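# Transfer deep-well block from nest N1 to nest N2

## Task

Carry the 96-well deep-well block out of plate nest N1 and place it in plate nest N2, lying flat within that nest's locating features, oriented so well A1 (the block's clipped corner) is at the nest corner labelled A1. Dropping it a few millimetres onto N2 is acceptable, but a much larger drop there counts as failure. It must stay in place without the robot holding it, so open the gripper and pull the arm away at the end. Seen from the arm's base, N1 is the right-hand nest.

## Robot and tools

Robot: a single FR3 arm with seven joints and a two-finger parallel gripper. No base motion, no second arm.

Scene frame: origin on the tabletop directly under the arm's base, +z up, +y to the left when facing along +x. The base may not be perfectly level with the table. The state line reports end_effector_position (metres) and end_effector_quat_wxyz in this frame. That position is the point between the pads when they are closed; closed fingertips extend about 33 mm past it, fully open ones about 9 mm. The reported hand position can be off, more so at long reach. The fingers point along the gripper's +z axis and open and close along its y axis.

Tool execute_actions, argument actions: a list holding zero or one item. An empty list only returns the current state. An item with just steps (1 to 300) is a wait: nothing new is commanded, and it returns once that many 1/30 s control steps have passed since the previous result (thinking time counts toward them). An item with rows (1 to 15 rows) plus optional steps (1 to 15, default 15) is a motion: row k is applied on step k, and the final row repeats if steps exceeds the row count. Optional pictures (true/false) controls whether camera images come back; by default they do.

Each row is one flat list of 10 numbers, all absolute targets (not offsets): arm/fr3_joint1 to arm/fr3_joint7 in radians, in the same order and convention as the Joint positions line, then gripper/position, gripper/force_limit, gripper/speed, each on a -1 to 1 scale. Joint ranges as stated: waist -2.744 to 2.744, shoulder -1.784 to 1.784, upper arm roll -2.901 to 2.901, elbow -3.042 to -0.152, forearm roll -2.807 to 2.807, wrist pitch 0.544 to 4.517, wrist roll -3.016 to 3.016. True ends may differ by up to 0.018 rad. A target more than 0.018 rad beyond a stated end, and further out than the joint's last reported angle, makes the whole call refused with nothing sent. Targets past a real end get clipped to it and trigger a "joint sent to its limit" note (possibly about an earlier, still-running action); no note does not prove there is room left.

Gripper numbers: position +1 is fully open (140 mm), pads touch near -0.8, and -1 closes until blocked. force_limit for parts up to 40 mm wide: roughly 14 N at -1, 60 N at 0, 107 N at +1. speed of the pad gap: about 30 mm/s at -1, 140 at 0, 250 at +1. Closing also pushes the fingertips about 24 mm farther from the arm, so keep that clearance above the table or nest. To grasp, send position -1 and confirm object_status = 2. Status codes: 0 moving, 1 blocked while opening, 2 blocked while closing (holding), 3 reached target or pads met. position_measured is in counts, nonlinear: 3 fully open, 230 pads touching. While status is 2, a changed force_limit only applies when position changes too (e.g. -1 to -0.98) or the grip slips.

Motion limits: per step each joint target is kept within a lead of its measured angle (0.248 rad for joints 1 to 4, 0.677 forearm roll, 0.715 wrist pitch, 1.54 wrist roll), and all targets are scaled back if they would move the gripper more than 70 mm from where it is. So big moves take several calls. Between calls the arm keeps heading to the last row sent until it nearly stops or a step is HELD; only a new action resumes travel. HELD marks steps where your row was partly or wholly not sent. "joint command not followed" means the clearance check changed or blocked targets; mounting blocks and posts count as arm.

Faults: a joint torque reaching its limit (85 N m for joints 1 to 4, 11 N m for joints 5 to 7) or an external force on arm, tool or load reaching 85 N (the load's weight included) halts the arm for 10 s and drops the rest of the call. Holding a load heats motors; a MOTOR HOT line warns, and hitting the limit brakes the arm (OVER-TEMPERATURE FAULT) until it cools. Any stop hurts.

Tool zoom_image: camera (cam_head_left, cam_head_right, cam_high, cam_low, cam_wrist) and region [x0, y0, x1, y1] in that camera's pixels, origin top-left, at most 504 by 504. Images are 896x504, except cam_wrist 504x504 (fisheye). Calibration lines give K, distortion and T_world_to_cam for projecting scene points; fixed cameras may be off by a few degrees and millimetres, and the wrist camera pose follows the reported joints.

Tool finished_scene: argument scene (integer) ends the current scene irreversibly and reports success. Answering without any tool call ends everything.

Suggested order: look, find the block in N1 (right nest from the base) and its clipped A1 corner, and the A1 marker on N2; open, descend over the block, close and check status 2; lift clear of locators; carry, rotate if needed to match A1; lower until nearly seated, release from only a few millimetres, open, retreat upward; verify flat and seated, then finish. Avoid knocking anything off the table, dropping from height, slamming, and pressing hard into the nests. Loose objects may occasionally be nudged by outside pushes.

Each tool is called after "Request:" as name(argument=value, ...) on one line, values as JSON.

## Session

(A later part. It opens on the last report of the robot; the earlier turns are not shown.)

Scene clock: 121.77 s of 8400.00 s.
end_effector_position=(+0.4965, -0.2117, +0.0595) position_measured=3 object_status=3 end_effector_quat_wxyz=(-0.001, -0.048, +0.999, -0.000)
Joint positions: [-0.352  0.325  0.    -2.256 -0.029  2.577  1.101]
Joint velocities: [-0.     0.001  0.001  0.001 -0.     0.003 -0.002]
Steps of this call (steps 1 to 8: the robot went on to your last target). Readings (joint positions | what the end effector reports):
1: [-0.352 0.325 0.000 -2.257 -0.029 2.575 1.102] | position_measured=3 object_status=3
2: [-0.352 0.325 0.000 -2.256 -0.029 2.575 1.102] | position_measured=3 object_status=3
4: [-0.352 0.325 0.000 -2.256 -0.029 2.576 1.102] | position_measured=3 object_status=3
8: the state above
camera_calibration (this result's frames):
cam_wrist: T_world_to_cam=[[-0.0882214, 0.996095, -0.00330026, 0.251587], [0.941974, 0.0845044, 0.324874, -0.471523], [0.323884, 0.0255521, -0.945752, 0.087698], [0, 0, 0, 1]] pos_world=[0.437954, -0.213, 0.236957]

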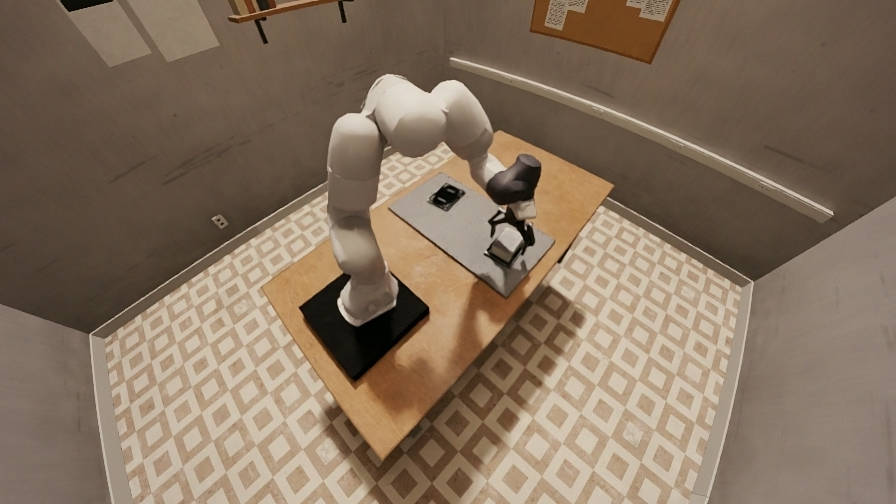

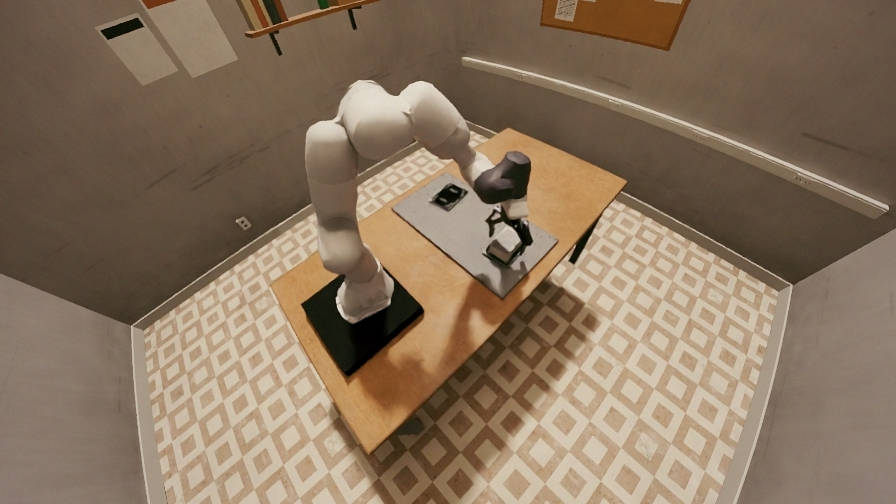

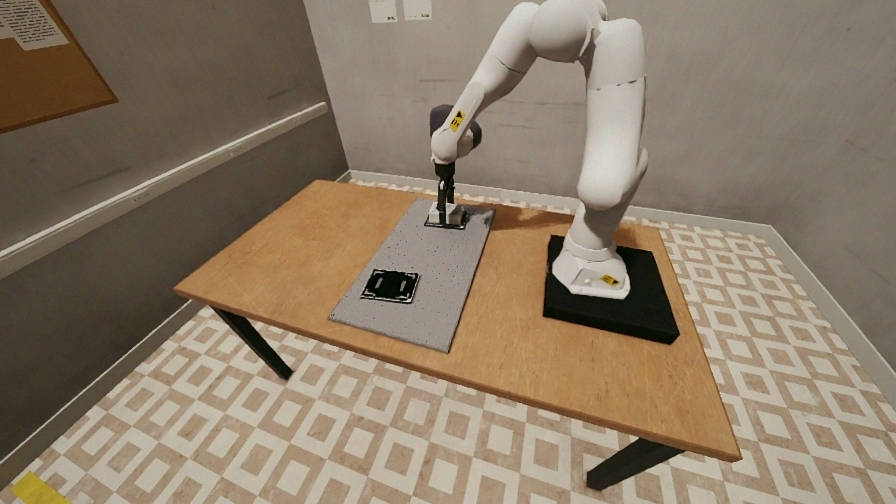

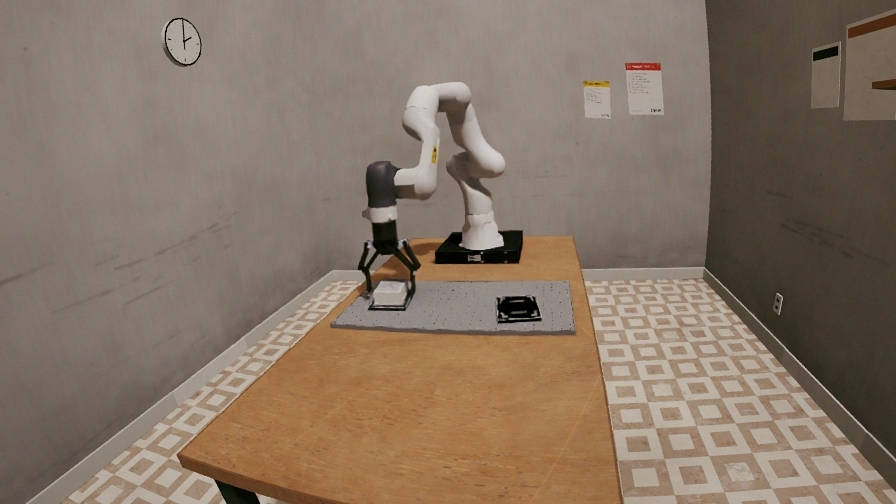

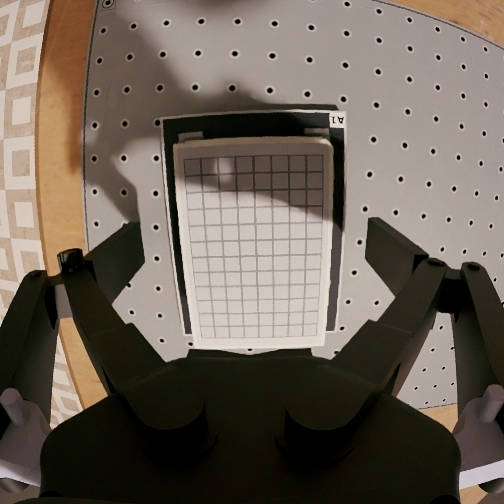

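Request:
execute_actions(actions=[{"rows": [[-0.35007,0.3260,-0.0012,-2.2545,-0.0254,2.5798,1.09681,0.35,0,0.4],[-0.34947,0.3260,-0.0010,-2.2545,-0.0254,2.5798,1.09478,0.35,0,0.4],[-0.34864,0.3260,-0.0008,-2.2545,-0.0254,2.5798,1.09242,0.35,0,0.4],[-0.34776,0.3260,-0.0006,-2.2545,-0.0254,2.5798,1.09040,0.35,0,0.4],[-0.34698,0.3260,-0.0004,-2.2545,-0.0254,2.5798,1.08917,0.35,0,0.4],[-0.34644,0.3260,-0.0002,-2.2545,-0.0254,2.5798,1.08897,0.35,0,0.4],[-0.34622,0.3260,0.0,-2.2545,-0.0254,2.5798,1.08979,0.35,0,0.4],[-0.34629,0.3260,0.0,-2.2545,-0.0254,2.5798,1.09133,0.35,0,0.4],[-0.34653,0.3260,0.0,-2.2545,-0.0254,2.5798,1.09298,0.35,0,0.4],[-0.3467,0.3260,0.0,-2.2545,-0.0254,2.5798,1.0938,0.35,0,0.4]], "steps": 10}], pictures=false)

Request:
execute_actions(actions=[{"rows": [[-0.3467,0.3260,0.0,-2.2545,-0.0254,2.5798,1.0938,-1,0,-0.5],[-0.3470,0.3258,0.0,-2.2548,-0.0260,2.5790,1.0945,-1,0,-0.5],[-0.3475,0.3255,0.0,-2.2550,-0.0270,2.5780,1.0955,-1,0,-0.5],[-0.3480,0.3252,0.0,-2.2552,-0.0275,2.5775,1.0965,-1,0,-0.5],[-0.3482,0.3250,0.0,-2.2552,-0.0280,2.5770,1.0972,-1,0,-0.5],[-0.3482,0.3250,0.0,-2.2552,-0.0280,2.5770,1.0972,-1,0,-0.5],[-0.3482,0.3250,0.0,-2.2552,-0.0280,2.5770,1.0972,-1,0,-0.5],[-0.3482,0.3250,0.0,-2.2552,-0.0280,2.5770,1.0972,-1,0,-0.5],[-0.3482,0.3250,0.0,-2.2552,-0.0280,2.5770,1.0972,-1,0,-0.5],[-0.3482,0.3250,0.0,-2.2552,-0.0280,2.5770,1.0972,-1,0,-0.5],[-0.3482,0.3245,0.0,-2.2550,-0.0280,2.5762,1.0972,-1,0,-0.5],[-0.3482,0.3240,0.0,-2.2548,-0.0280,2.5754,1.0972,-1,0,-0.5],[-0.3482,0.3235,0.0,-2.2545,-0.0280,2.5746,1.0972,-1,0,-0.5]], "steps": 13}], pictures=true)

Request:
zoom_image(camera="cam_wrist", region=[150, 100, 230, 180])

Request:
zoom_image(camera="cam_wrist", region=[280, 100, 360, 180])

Request:
zoom_image(camera="cam_wrist", region=[150, 170, 230, 250])

Request:
zoom_image(camera="cam_wrist", region=[280, 170, 360, 250])

Request:
zoom_image(camera="cam_wrist", region=[160, 270, 240, 350])

Request:
zoom_image(camera="cam_wrist", region=[270, 270, 350, 350])

Request:
execute_actions(actions=[{"rows": [[-0.3482,0.31990,0.0,-2.2543,-0.0280,2.57155,1.0972,-1,0,-0.5],[-0.3482,0.31604,0.0,-2.2540,-0.0280,2.56578,1.0975,-1,0,-0.5],[-0.3480,0.31127,0.0,-2.2540,-0.0275,2.55798,1.0980,-1,0,-0.5],[-0.3477,0.30607,0.0,-2.2540,-0.0270,2.54959,1.0990,-1,0,-0.5],[-0.3473,0.30101,0.0,-2.2540,-0.0265,2.54189,1.1000,-1,0,-0.5],[-0.3468,0.29664,0.0,-2.2540,-0.0258,2.53592,1.1010,-1,0,-0.5],[-0.34500,0.29354,0.00089,-2.25383,-0.02538,2.53230,1.10344,-1,0,-0.5],[-0.34180,0.29212,0.00166,-2.25325,-0.02531,2.53121,1.11006,-1,0,-0.5],[-0.33679,0.29242,0.00229,-2.25219,-0.02520,2.53243,1.12087,-1,0,-0.5],[-0.32973,0.29408,0.00281,-2.25060,-0.02504,2.53517,1.13567,-1,0,-0.5],[-0.32045,0.29676,0.00322,-2.24843,-0.02482,2.53796,1.15420,-1,0,-0.5],[-0.30882,0.29859,0.00353,-2.24565,-0.02456,2.53856,1.17617,-1,0,-0.5],[-0.29478,0.30151,0.00373,-2.24226,-0.02424,2.53697,1.20129,-1,0,-0.5],[-0.27834,0.30488,0.00385,-2.23825,-0.02387,2.53517,1.22921,-1,0,-0.5],[-0.25951,0.30868,0.00388,-2.23363,-0.02345,2.53315,1.25960,-1,0,-0.5]], "steps": 15}], pictures=false)

Request:
execute_actions(actions=[{"rows": [[-0.23840,0.31240,0.00383,-2.22843,-0.02299,2.53094,1.29207,-1,0,-0.5],[-0.21512,0.31651,0.00371,-2.22268,-0.02248,2.52855,1.32625,-1,0,-0.5],[-0.18982,0.32099,0.00353,-2.21641,-0.02194,2.52602,1.36175,-1,0,-0.5],[-0.16270,0.32580,0.00328,-2.20968,-0.02136,2.52336,1.39817,-1,0,-0.5],[-0.13398,0.33090,0.00299,-2.20254,-0.02076,2.52059,1.43513,-1,0,-0.5],[-0.10389,0.33626,0.00265,-2.19505,-0.02013,2.51775,1.47223,-1,0,-0.5],[-0.07270,0.34181,0.00226,-2.18728,-0.01949,2.51486,1.50908,-1,0,-0.5],[-0.04067,0.34751,0.00185,-2.17929,-0.01884,2.51196,1.54530,-1,0,-0.5],[-0.00811,0.35332,0.00141,-2.17117,-0.01818,2.50905,1.58053,-1,0,-0.5],[0.02471,0.35917,0.00095,-2.16298,-0.01753,2.50619,1.61442,-1,0,-0.5],[0.05747,0.36502,0.00048,-2.15480,-0.01688,2.50338,1.64663,-1,0,-0.5],[0.08989,0.37081,0.0,-2.14670,-0.01624,2.50066,1.67686,-1,0,-0.5],[0.12166,0.37648,-0.00048,-2.13876,-0.01563,2.49806,1.70483,-1,0,-0.5],[0.15252,0.38200,-0.00095,-2.13105,-0.01504,2.49559,1.73030,-1,0,-0.5],[0.18218,0.38730,-0.00141,-2.12364,-0.01448,2.49327,1.75305,-1,0,-0.5]], "steps": 15}], pictures=false)

Request:
execute_actions(actions=[{"rows": [[0.21039,0.39234,-0.00185,-2.11658,-0.01396,2.49114,1.77290,-1,0,-0.5],[0.23692,0.39708,-0.00226,-2.10995,-0.01347,2.48919,1.78973,-1,0,-0.5],[0.26155,0.40148,-0.00265,-2.10379,-0.01303,2.48746,1.80343,-1,0,-0.5],[0.28412,0.40551,-0.00299,-2.09815,-0.01263,2.48594,1.81398,-1,0,-0.5],[0.30447,0.40914,-0.00328,-2.09307,-0.01229,2.48465,1.82138,-1,0,-0.5],[0.32250,0.41236,-0.00353,-2.08857,-0.0120,2.48358,1.82569,-1,0,-0.5],[0.33812,0.41514,-0.00371,-2.08468,-0.0120,2.48274,1.82706,-1,0,-0.5],[0.35133,0.41748,-0.00383,-2.08140,-0.0120,2.48213,1.82567,-1,0,-0.5],[0.36214,0.41939,-0.00388,-2.07873,-0.0120,2.48173,1.82177,-1,0,-0.5],[0.37064,0.42088,-0.00385,-2.07665,-0.0120,2.48152,1.81569,-1,0,-0.5],[0.37695,0.42196,-0.00373,-2.07513,-0.0120,2.48149,1.80784,-1,0,-0.5],[0.38128,0.42268,-0.00353,-2.07412,-0.0120,2.48162,1.79870,-1,0,-0.5],[0.38389,0.42270,-0.00322,-2.07357,-0.0120,2.48186,1.78881,-1,0,-0.5],[0.38511,0.42270,-0.00281,-2.07338,-0.0120,2.48217,1.77884,-1,0,-0.5],[0.38530,0.42270,-0.00229,-2.07347,-0.0120,2.48252,1.76951,-1,0,-0.5]], "steps": 15}], pictures=false)

Request:
execute_actions(actions=[{"rows": [[0.3853,0.42270,-0.00166,-2.07371,-0.0120,2.48285,1.76165,-1,0,-0.5],[0.3853,0.42270,-0.00089,-2.07397,-0.0120,2.48310,1.75617,-1,0,-0.5],[0.3853,0.42270,0.0,-2.07410,-0.0120,2.48320,1.75410,-1,0,-0.5]], "steps": 11}], pictures=true)

Request:
zoom_image(camera="cam_wrist", region=[150, 100, 230, 180])

Request:
zoom_image(camera="cam_wrist", region=[280, 100, 360, 180])

Request:
zoom_image(camera="cam_wrist", region=[150, 170, 230, 250])

Request:
zoom_image(camera="cam_wrist", region=[280, 170, 360, 250])

Request:
zoom_image(camera="cam_wrist", region=[160, 270, 240, 350])

Request:
zoom_image(camera="cam_wrist", region=[270, 270, 350, 350])

Scene clock: 242.10 s of 8400.00 s.
end_effector_position=(+0.4978, -0.2100, +0.0596) position_measured=85 object_status=0 end_effector_quat_wxyz=(-0.000, -0.052, +0.999, -0.001)
Joint positions: [-0.349  0.325  0.    -2.256 -0.029  2.578  1.097]
Joint velocities: [-0.001  0.001 -0.002 -0.     0.001  0.001 -0.001]
Steps of this call (steps 1 to 15: the robot went on to your last target; steps 16 to 90: nothing new was sent; then 117.00 s passed at rest; steps 91 to 100: all 10 steps of this action). Readings (joint positions | what the end effector reports):
91: [-0.352 0.325 0.000 -2.256 -0.029 2.578 1.101] | position_measured=3 object_status=0
92: [-0.352 0.325 0.000 -2.256 -0.029 2.578 1.101] | position_measured=12 object_status=0
94: [-0.351 0.325 0.000 -2.256 -0.029 2.578 1.100] | position_measured=32 object_status=0
98: [-0.349 0.325 0.000 -2.256 -0.029 2.578 1.097] | position_measured=72 object_status=0
100: the state above

Scene clock: 242.53 s of 8400.00 s.
end_effector_position=(+0.4980, -0.2101, +0.0601) position_measured=107 object_status=2 end_effector_quat_wxyz=(+0.000, -0.052, +0.999, -0.001)
Joint positions: [-0.349  0.324  0.    -2.256 -0.029  2.578  1.097]
Joint velocities: [-0.     0.    -0.002 -0.     0.    -0.008  0.001]
Steps of this call (steps 1 to 13: all 13 steps of this action). Readings (joint positions | what the end effector reports):
1: [-0.349 0.325 0.000 -2.256 -0.029 2.578 1.097] | position_measured=85 object_status=0
2: [-0.349 0.325 0.000 -2.256 -0.029 2.578 1.097] | position_measured=89 object_status=0
4: [-0.349 0.325 0.000 -2.256 -0.029 2.578 1.097] | position_measured=98 object_status=0
8: [-0.349 0.324 0.000 -2.256 -0.029 2.578 1.097] | position_measured=107 object_status=0
13: the state above
camera_calibration (this result's frames):
cam_wrist: T_world_to_cam=[[-0.0962888, 0.995345, -0.00417785, 0.253985], [0.940714, 0.0923739, 0.32638, -0.471044], [0.325246, 0.0274965, -0.94523, 0.08744], [0, 0, 0, 1]] pos_world=[0.439135, -0.211695, 0.237451]

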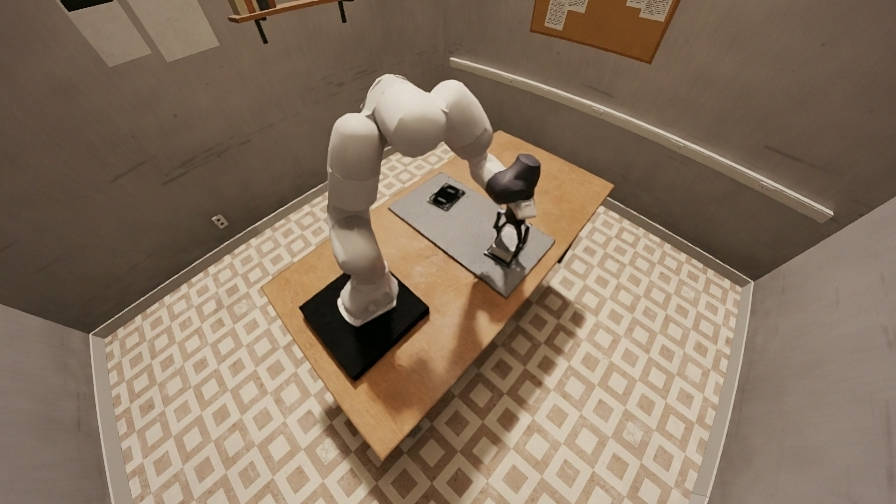

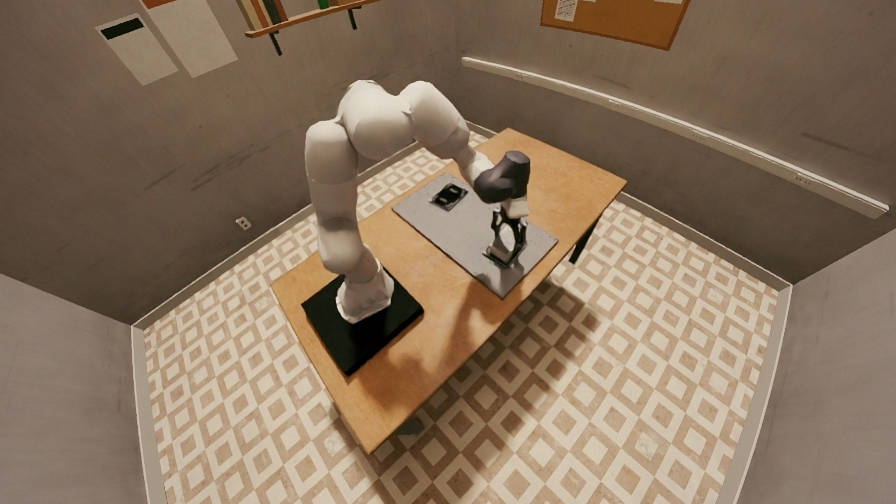

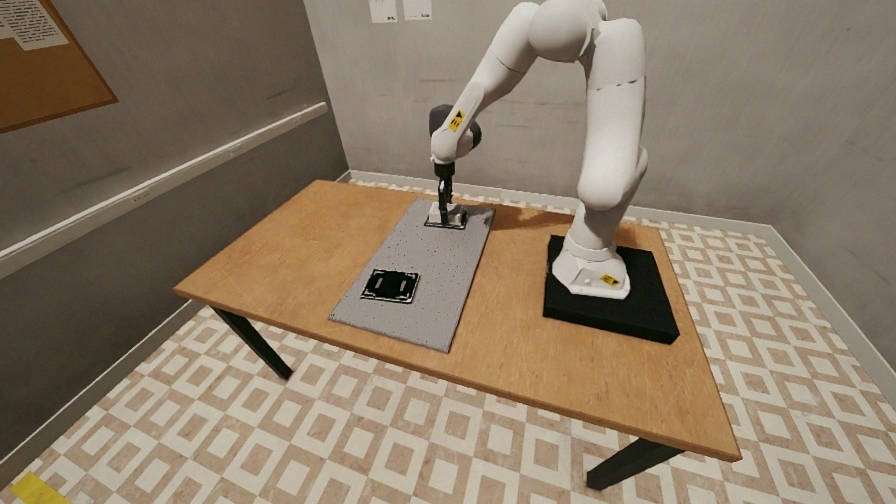

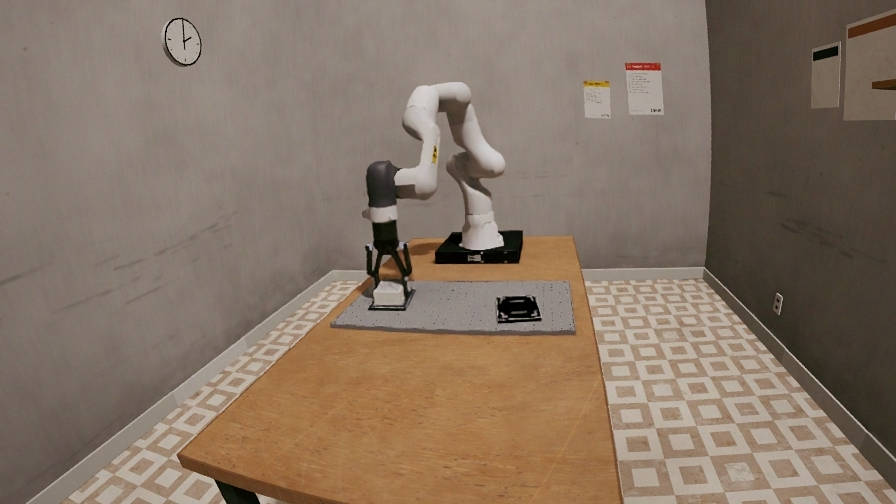

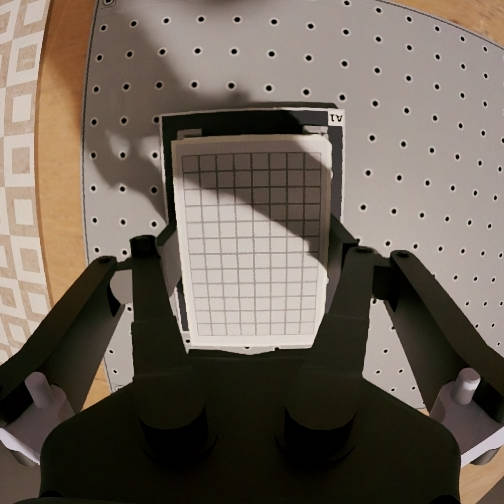

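Region (150, 100, 230, 180) of cam_wrist's 504x504 image, scaled by 6.300, with more detail than that image has.

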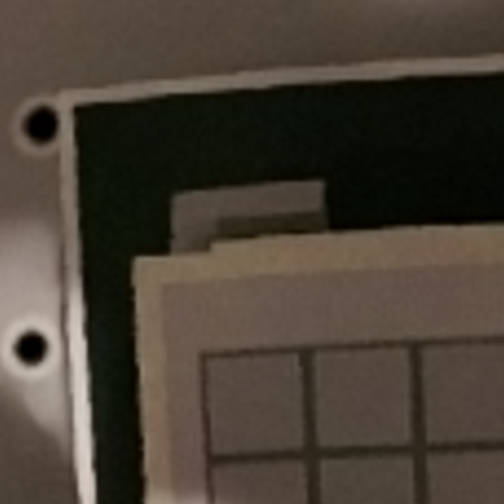

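Region (280, 100, 360, 180) of cam_wrist's 504x504 image, scaled by 6.300, with more detail than that image has.

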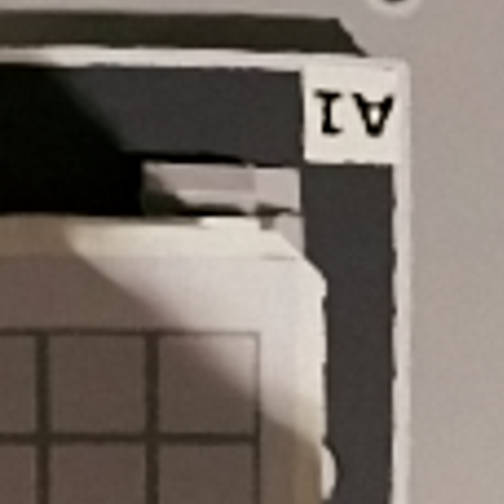

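Region (150, 170, 230, 250) of cam_wrist's 504x504 image, scaled by 6.300, with more detail than that image has.

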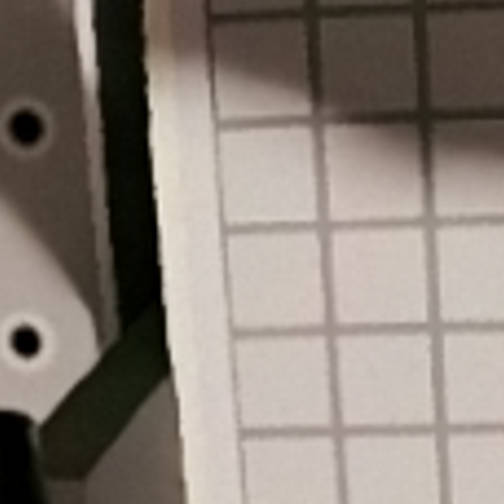

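Region (280, 170, 360, 250) of cam_wrist's 504x504 image, scaled by 6.300, with more detail than that image has.

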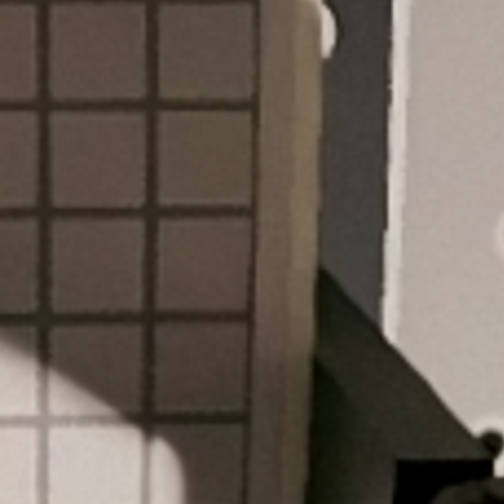

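Region (160, 270, 240, 350) of cam_wrist's 504x504 image, scaled by 6.300, with more detail than that image has.

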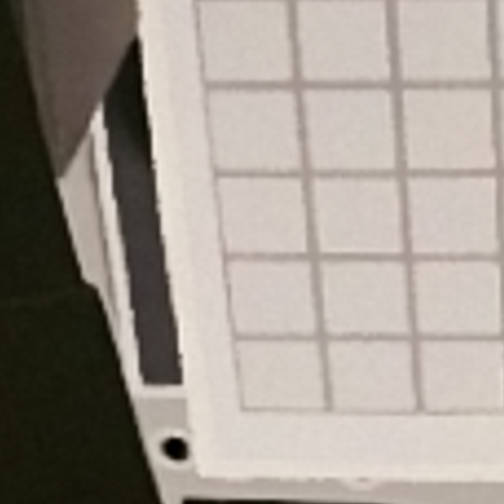

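Region (270, 270, 350, 350) of cam_wrist's 504x504 image, scaled by 6.300, with more detail than that image has.

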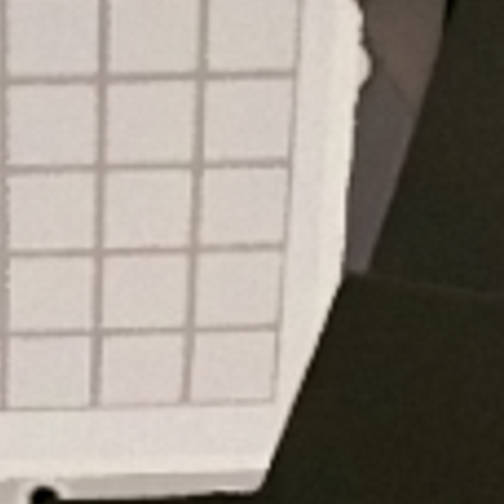

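Scene clock: 243.03 s of 8400.00 s.
end_effector_position=(+0.5112, -0.1857, +0.0744) position_measured=107 object_status=2 end_effector_quat_wxyz=(-0.000, -0.052, +0.999, -0.001)
Joint positions: [-0.296  0.302 -0.001 -2.242 -0.028  2.541  1.147]
Joint velocities: [ 0.41   0.075  0.023  0.1    0.006 -0.03   0.364]
Steps of this call (steps 1 to 15: all 15 steps of this action). Readings (joint positions | what the end effector reports):
1: [-0.349 0.324 0.000 -2.256 -0.029 2.577 1.097] | position_measured=107 object_status=2
2: [-0.349 0.323 0.000 -2.256 -0.029 2.575 1.097] | position_measured=107 object_status=2
4: [-0.349 0.318 0.000 -2.256 -0.029 2.569 1.097] | position_measured=107 object_status=2
8: [-0.348 0.301 0.000 -2.255 -0.029 2.551 1.098] | position_measured=107 object_status=2
15: the state above

Scene clock: 243.53 s of 8400.00 s.
end_effector_position=(+0.5686, +0.0372, +0.0718) position_measured=107 object_status=2 end_effector_quat_wxyz=(+0.001, -0.073, +0.997, -0.001)
Joint positions: [ 0.116  0.375 -0.001 -2.14  -0.02   2.508  1.51 ]
Joint velocities: [ 0.888  0.157  0.055  0.215  0.012 -0.061  0.792]
Steps of this call (steps 1 to 15: all 15 steps of this action). Readings (joint positions | what the end effector reports):
1: [-0.280 0.304 -0.001 -2.239 -0.027 2.539 1.161] | position_measured=107 object_status=2
2: [-0.261 0.308 -0.001 -2.234 -0.027 2.538 1.178] | position_measured=107 object_status=2
4: [-0.218 0.316 -0.001 -2.223 -0.026 2.534 1.217] | position_measured=107 object_status=2
8: [-0.108 0.336 -0.002 -2.196 -0.024 2.525 1.314] | position_measured=107 object_status=2
15: the state above

Scene clock: 244.03 s of 8400.00 s.
end_effector_position=(+0.5523, +0.1918, +0.0689) position_measured=107 object_status=2 end_effector_quat_wxyz=(-0.000, -0.090, +0.996, -0.001)
Joint positions: [ 0.382  0.421  0.001 -2.077 -0.016  2.486  1.742]
Joint velocities: [ 0.067  0.009 -0.001  0.019  0.002 -0.007  0.081]
Steps of this call (steps 1 to 15: all 15 steps of this action). Readings (joint positions | what the end effector reports):
1: [0.147 0.381 -0.000 -2.133 -0.019 2.505 1.537] | position_measured=107 object_status=2
2: [0.177 0.386 -0.000 -2.126 -0.019 2.503 1.563] | position_measured=107 object_status=2
4: [0.232 0.395 0.000 -2.112 -0.018 2.498 1.611] | position_measured=107 object_status=2
8: [0.318 0.410 0.001 -2.092 -0.017 2.491 1.686] | position_measured=107 object_status=2
15: the state above

Scene clock: 244.40 s of 8400.00 s.
end_effector_position=(+0.5519, +0.1931, +0.0689) position_measured=107 object_status=2 end_effector_quat_wxyz=(-0.001, -0.087, +0.996, -0.001)
Joint positions: [ 0.384  0.422  0.001 -2.076 -0.016  2.485  1.748]
Joint velocities: [ 0.    -0.     0.002  0.001 -0.    -0.001  0.01 ]
Steps of this call (steps 1 to 11: all 11 steps of this action). Readings (joint positions | what the end effector reports):
1: [0.383 0.421 0.001 -2.077 -0.016 2.486 1.744] | position_measured=107 object_status=2
2: [0.384 0.422 0.001 -2.077 -0.016 2.486 1.745] | position_measured=107 object_status=2
4: [0.384 0.422 0.001 -2.076 -0.016 2.485 1.746] | position_measured=107 object_status=2
8: [0.384 0.422 0.001 -2.076 -0.016 2.485 1.748] | position_measured=107 object_status=2
11: the state above
camera_calibration (this result's frames):
cam_wrist: T_world_to_cam=[[-0.166503, 0.986035, -0.00352652, -0.101627], [0.932275, 0.158588, 0.325137, -0.569962], [0.321156, 0.0508485, -0.94566, 0.0649418], [0, 0, 0, 1]] pos_world=[0.493583, 0.187295, 0.24637]

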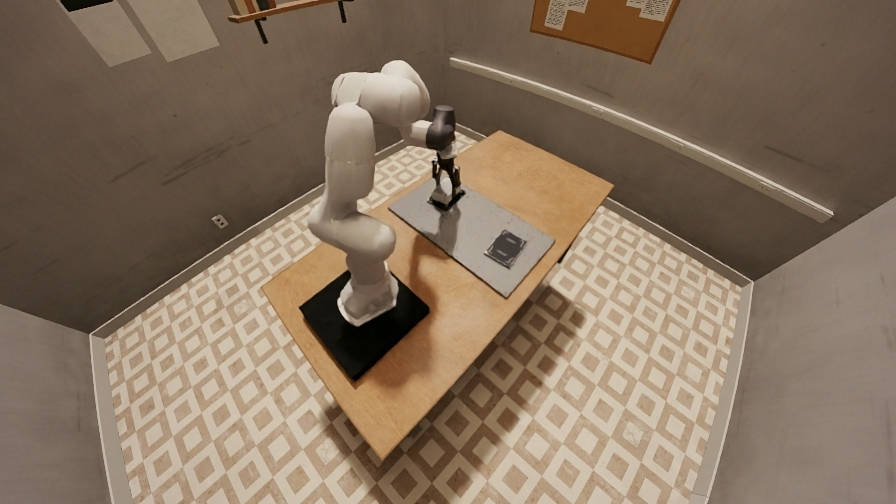

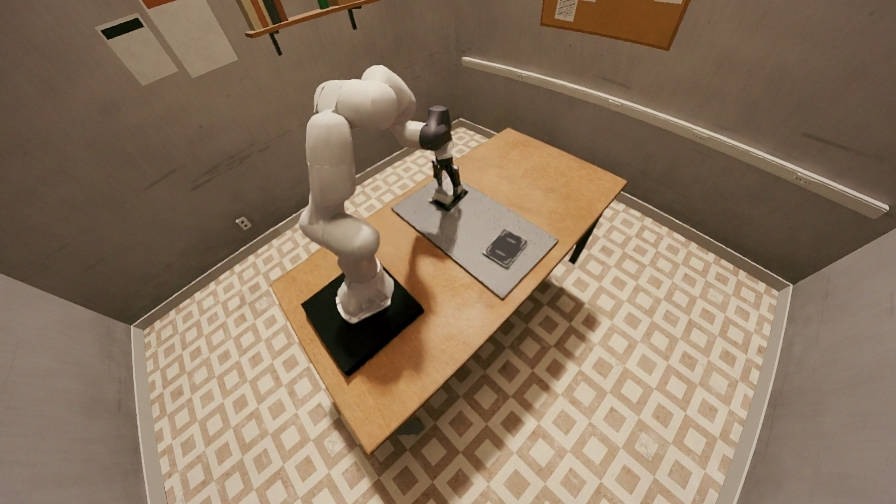

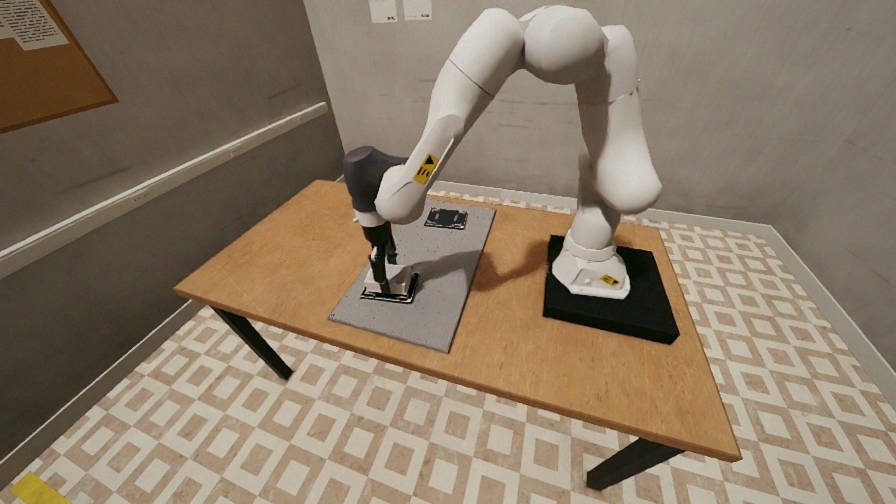

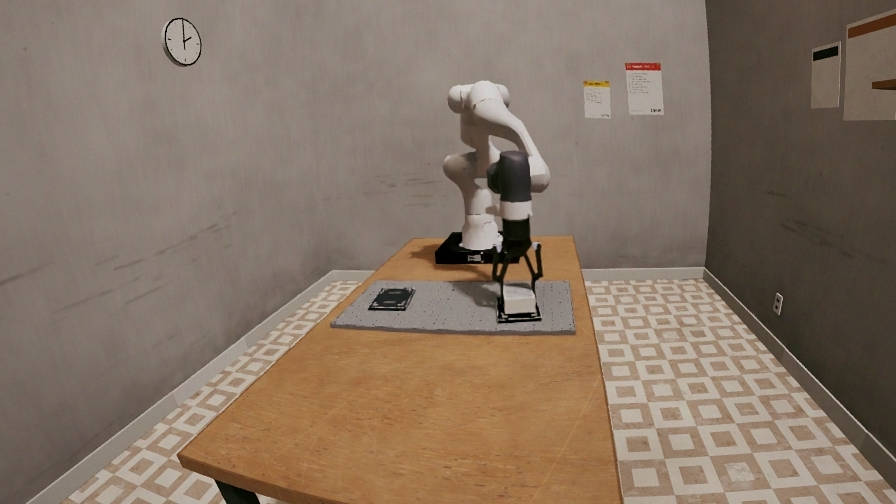

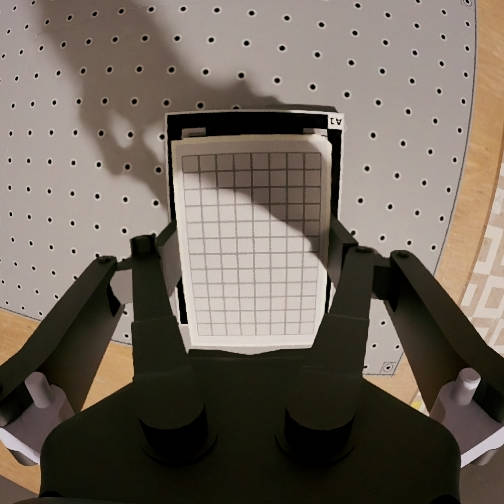

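Region (150, 100, 230, 180) of cam_wrist's 504x504 image, scaled by 6.300, with more detail than that image has.

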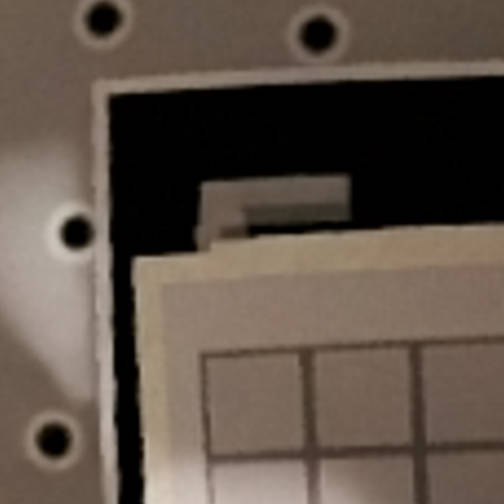

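Region (280, 100, 360, 180) of cam_wrist's 504x504 image, scaled by 6.300, with more detail than that image has.

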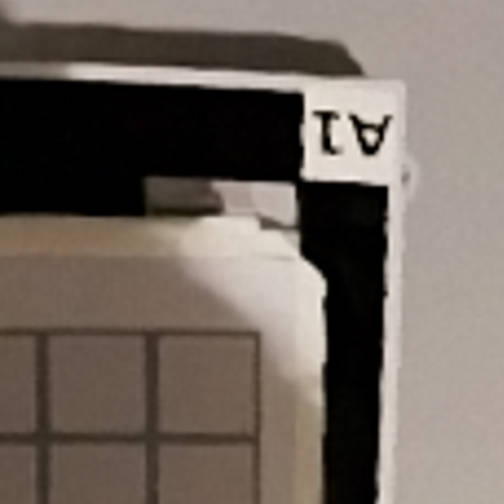

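Region (150, 170, 230, 250) of cam_wrist's 504x504 image, scaled by 6.300, with more detail than that image has.

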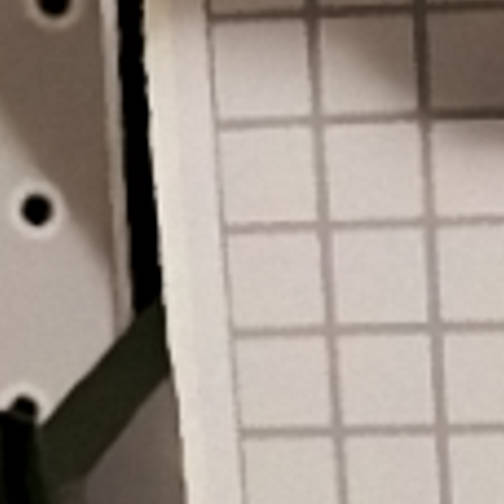

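Region (280, 170, 360, 250) of cam_wrist's 504x504 image, scaled by 6.300, with more detail than that image has.

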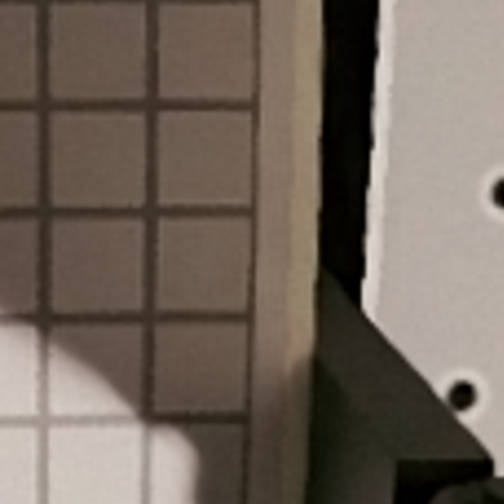

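Region (160, 270, 240, 350) of cam_wrist's 504x504 image, scaled by 6.300, with more detail than that image has.

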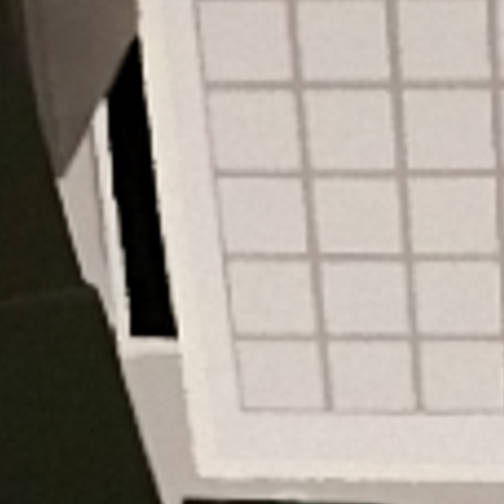

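Region (270, 270, 350, 350) of cam_wrist's 504x504 image, scaled by 6.300, with more detail than that image has.

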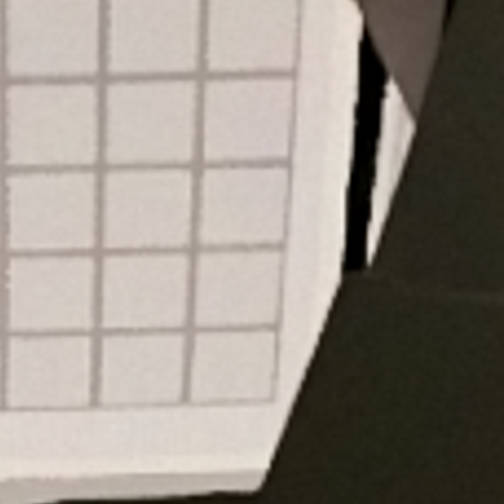

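Request:
execute_actions(actions=[])

Request:
zoom_image(camera="cam_wrist", region=[150, 100, 230, 180])

Request:
zoom_image(camera="cam_wrist", region=[280, 100, 360, 180])

Scene clock: 258.93 s of 8400.00 s.
end_effector_position=(+0.5519, +0.1931, +0.0689) position_measured=107 object_status=2 end_effector_quat_wxyz=(-0.001, -0.086, +0.996, -0.001)
Joint positions: [ 0.384  0.422  0.001 -2.076 -0.016  2.485  1.751]
Joint velocities: [ 0.001 -0.    -0.    -0.    -0.001  0.001 -0.001]
Steps of this call (steps 1 to 15: the robot went on to your last target; steps 16 to 90: nothing new was sent; then 11.53 s passed at rest). Readings (joint positions | what the end effector reports):
1: [0.384 0.422 0.001 -2.076 -0.016 2.485 1.749] | position_measured=107 object_status=2
2: [0.384 0.422 0.001 -2.076 -0.016 2.485 1.749] | position_measured=107 object_status=2
4: [0.384 0.422 0.001 -2.076 -0.016 2.485 1.749] | position_measured=107 object_status=2
8: [0.384 0.422 0.001 -2.076 -0.016 2.485 1.750] | position_measured=107 object_status=2
90: the state above
The arm was judged still, so your last target was given up. Only a new action makes it travel on or press farther. Fingers that are still opening or closing keep moving.
camera_calibration (this result's frames):
cam_wrist: T_world_to_cam=[[-0.164085, 0.98644, -0.00350953, -0.103033], [0.932715, 0.156304, 0.32498, -0.569738], [0.321122, 0.050051, -0.945714, 0.0651001], [0, 0, 0, 1]] pos_world=[0.493592, 0.18743, 0.246358]

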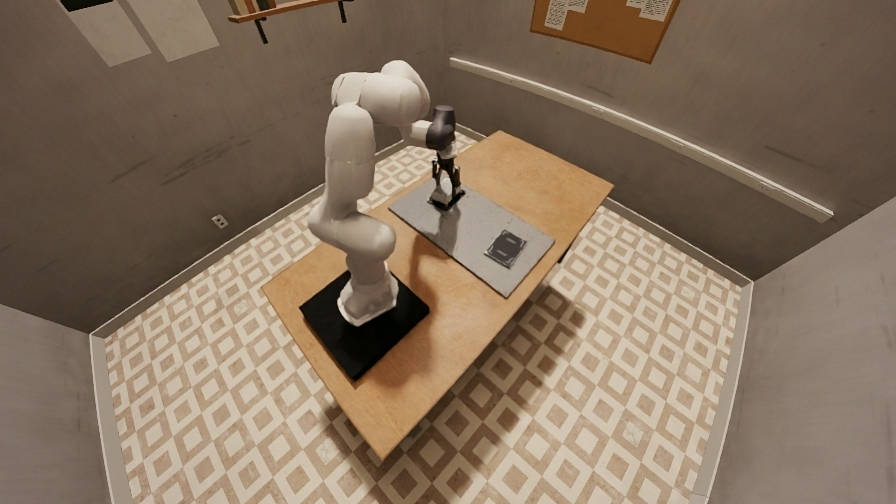

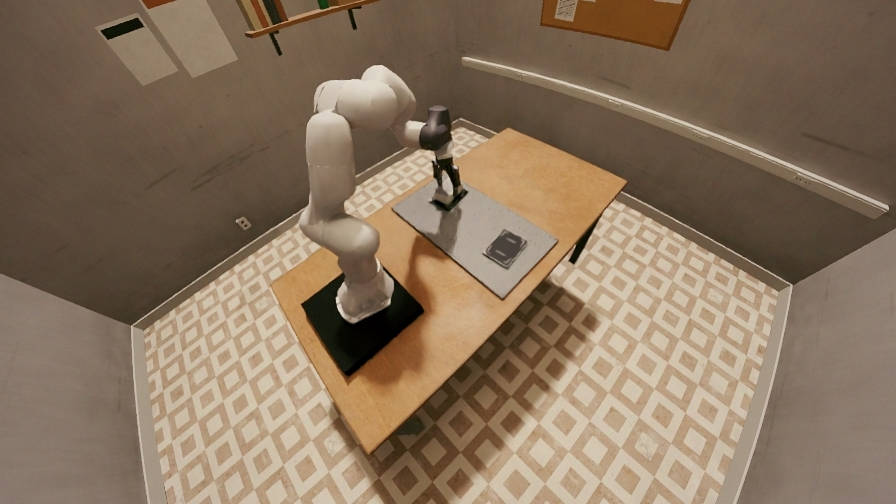

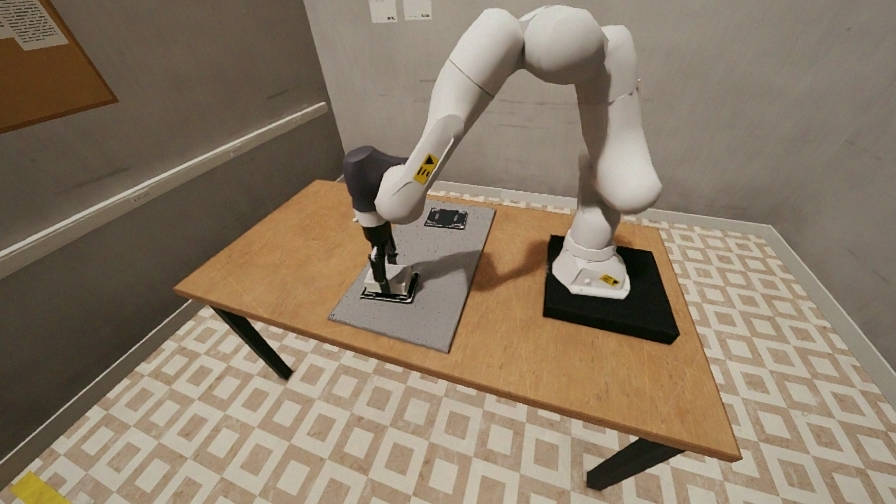

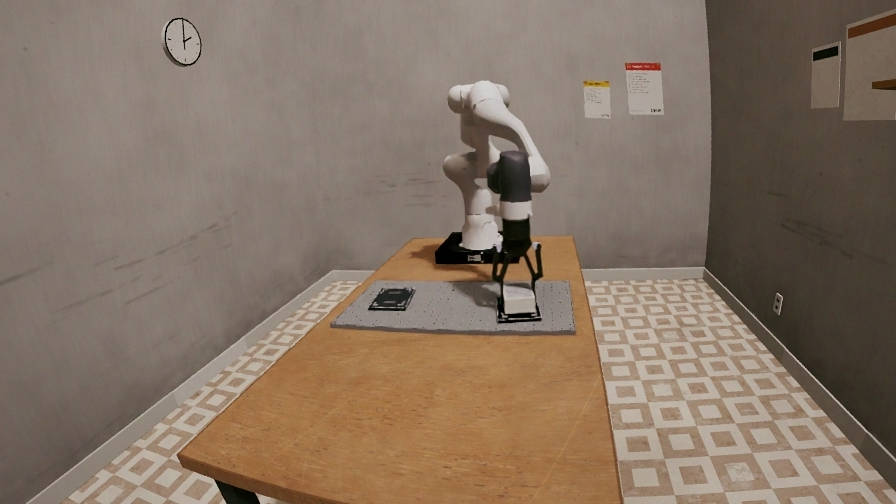

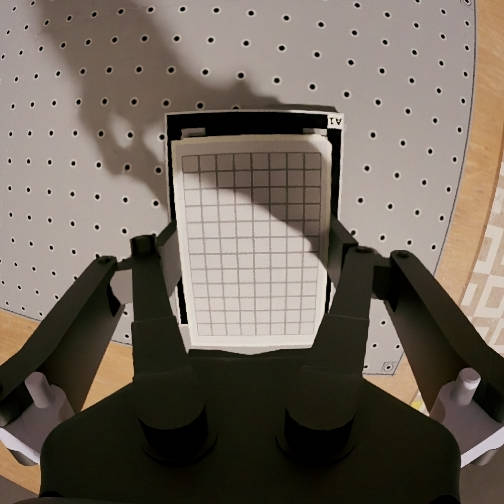

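Region (150, 100, 230, 180) of cam_wrist's 504x504 image, scaled by 6.300, with more detail than that image has.

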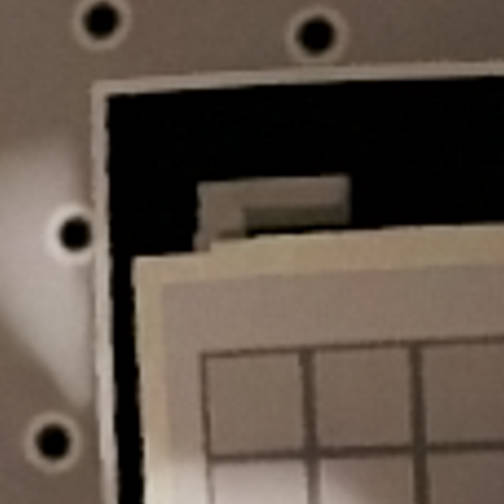

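Region (280, 100, 360, 180) of cam_wrist's 504x504 image, scaled by 6.300, with more detail than that image has.

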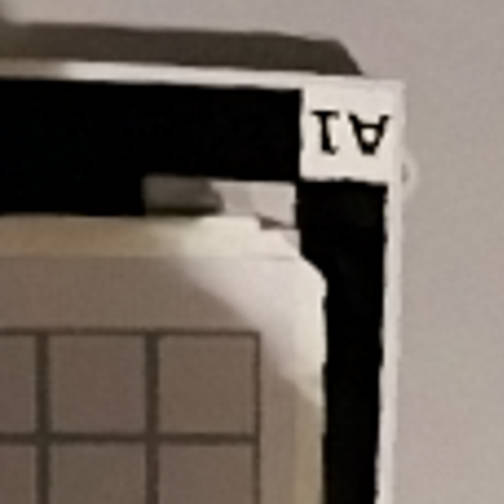

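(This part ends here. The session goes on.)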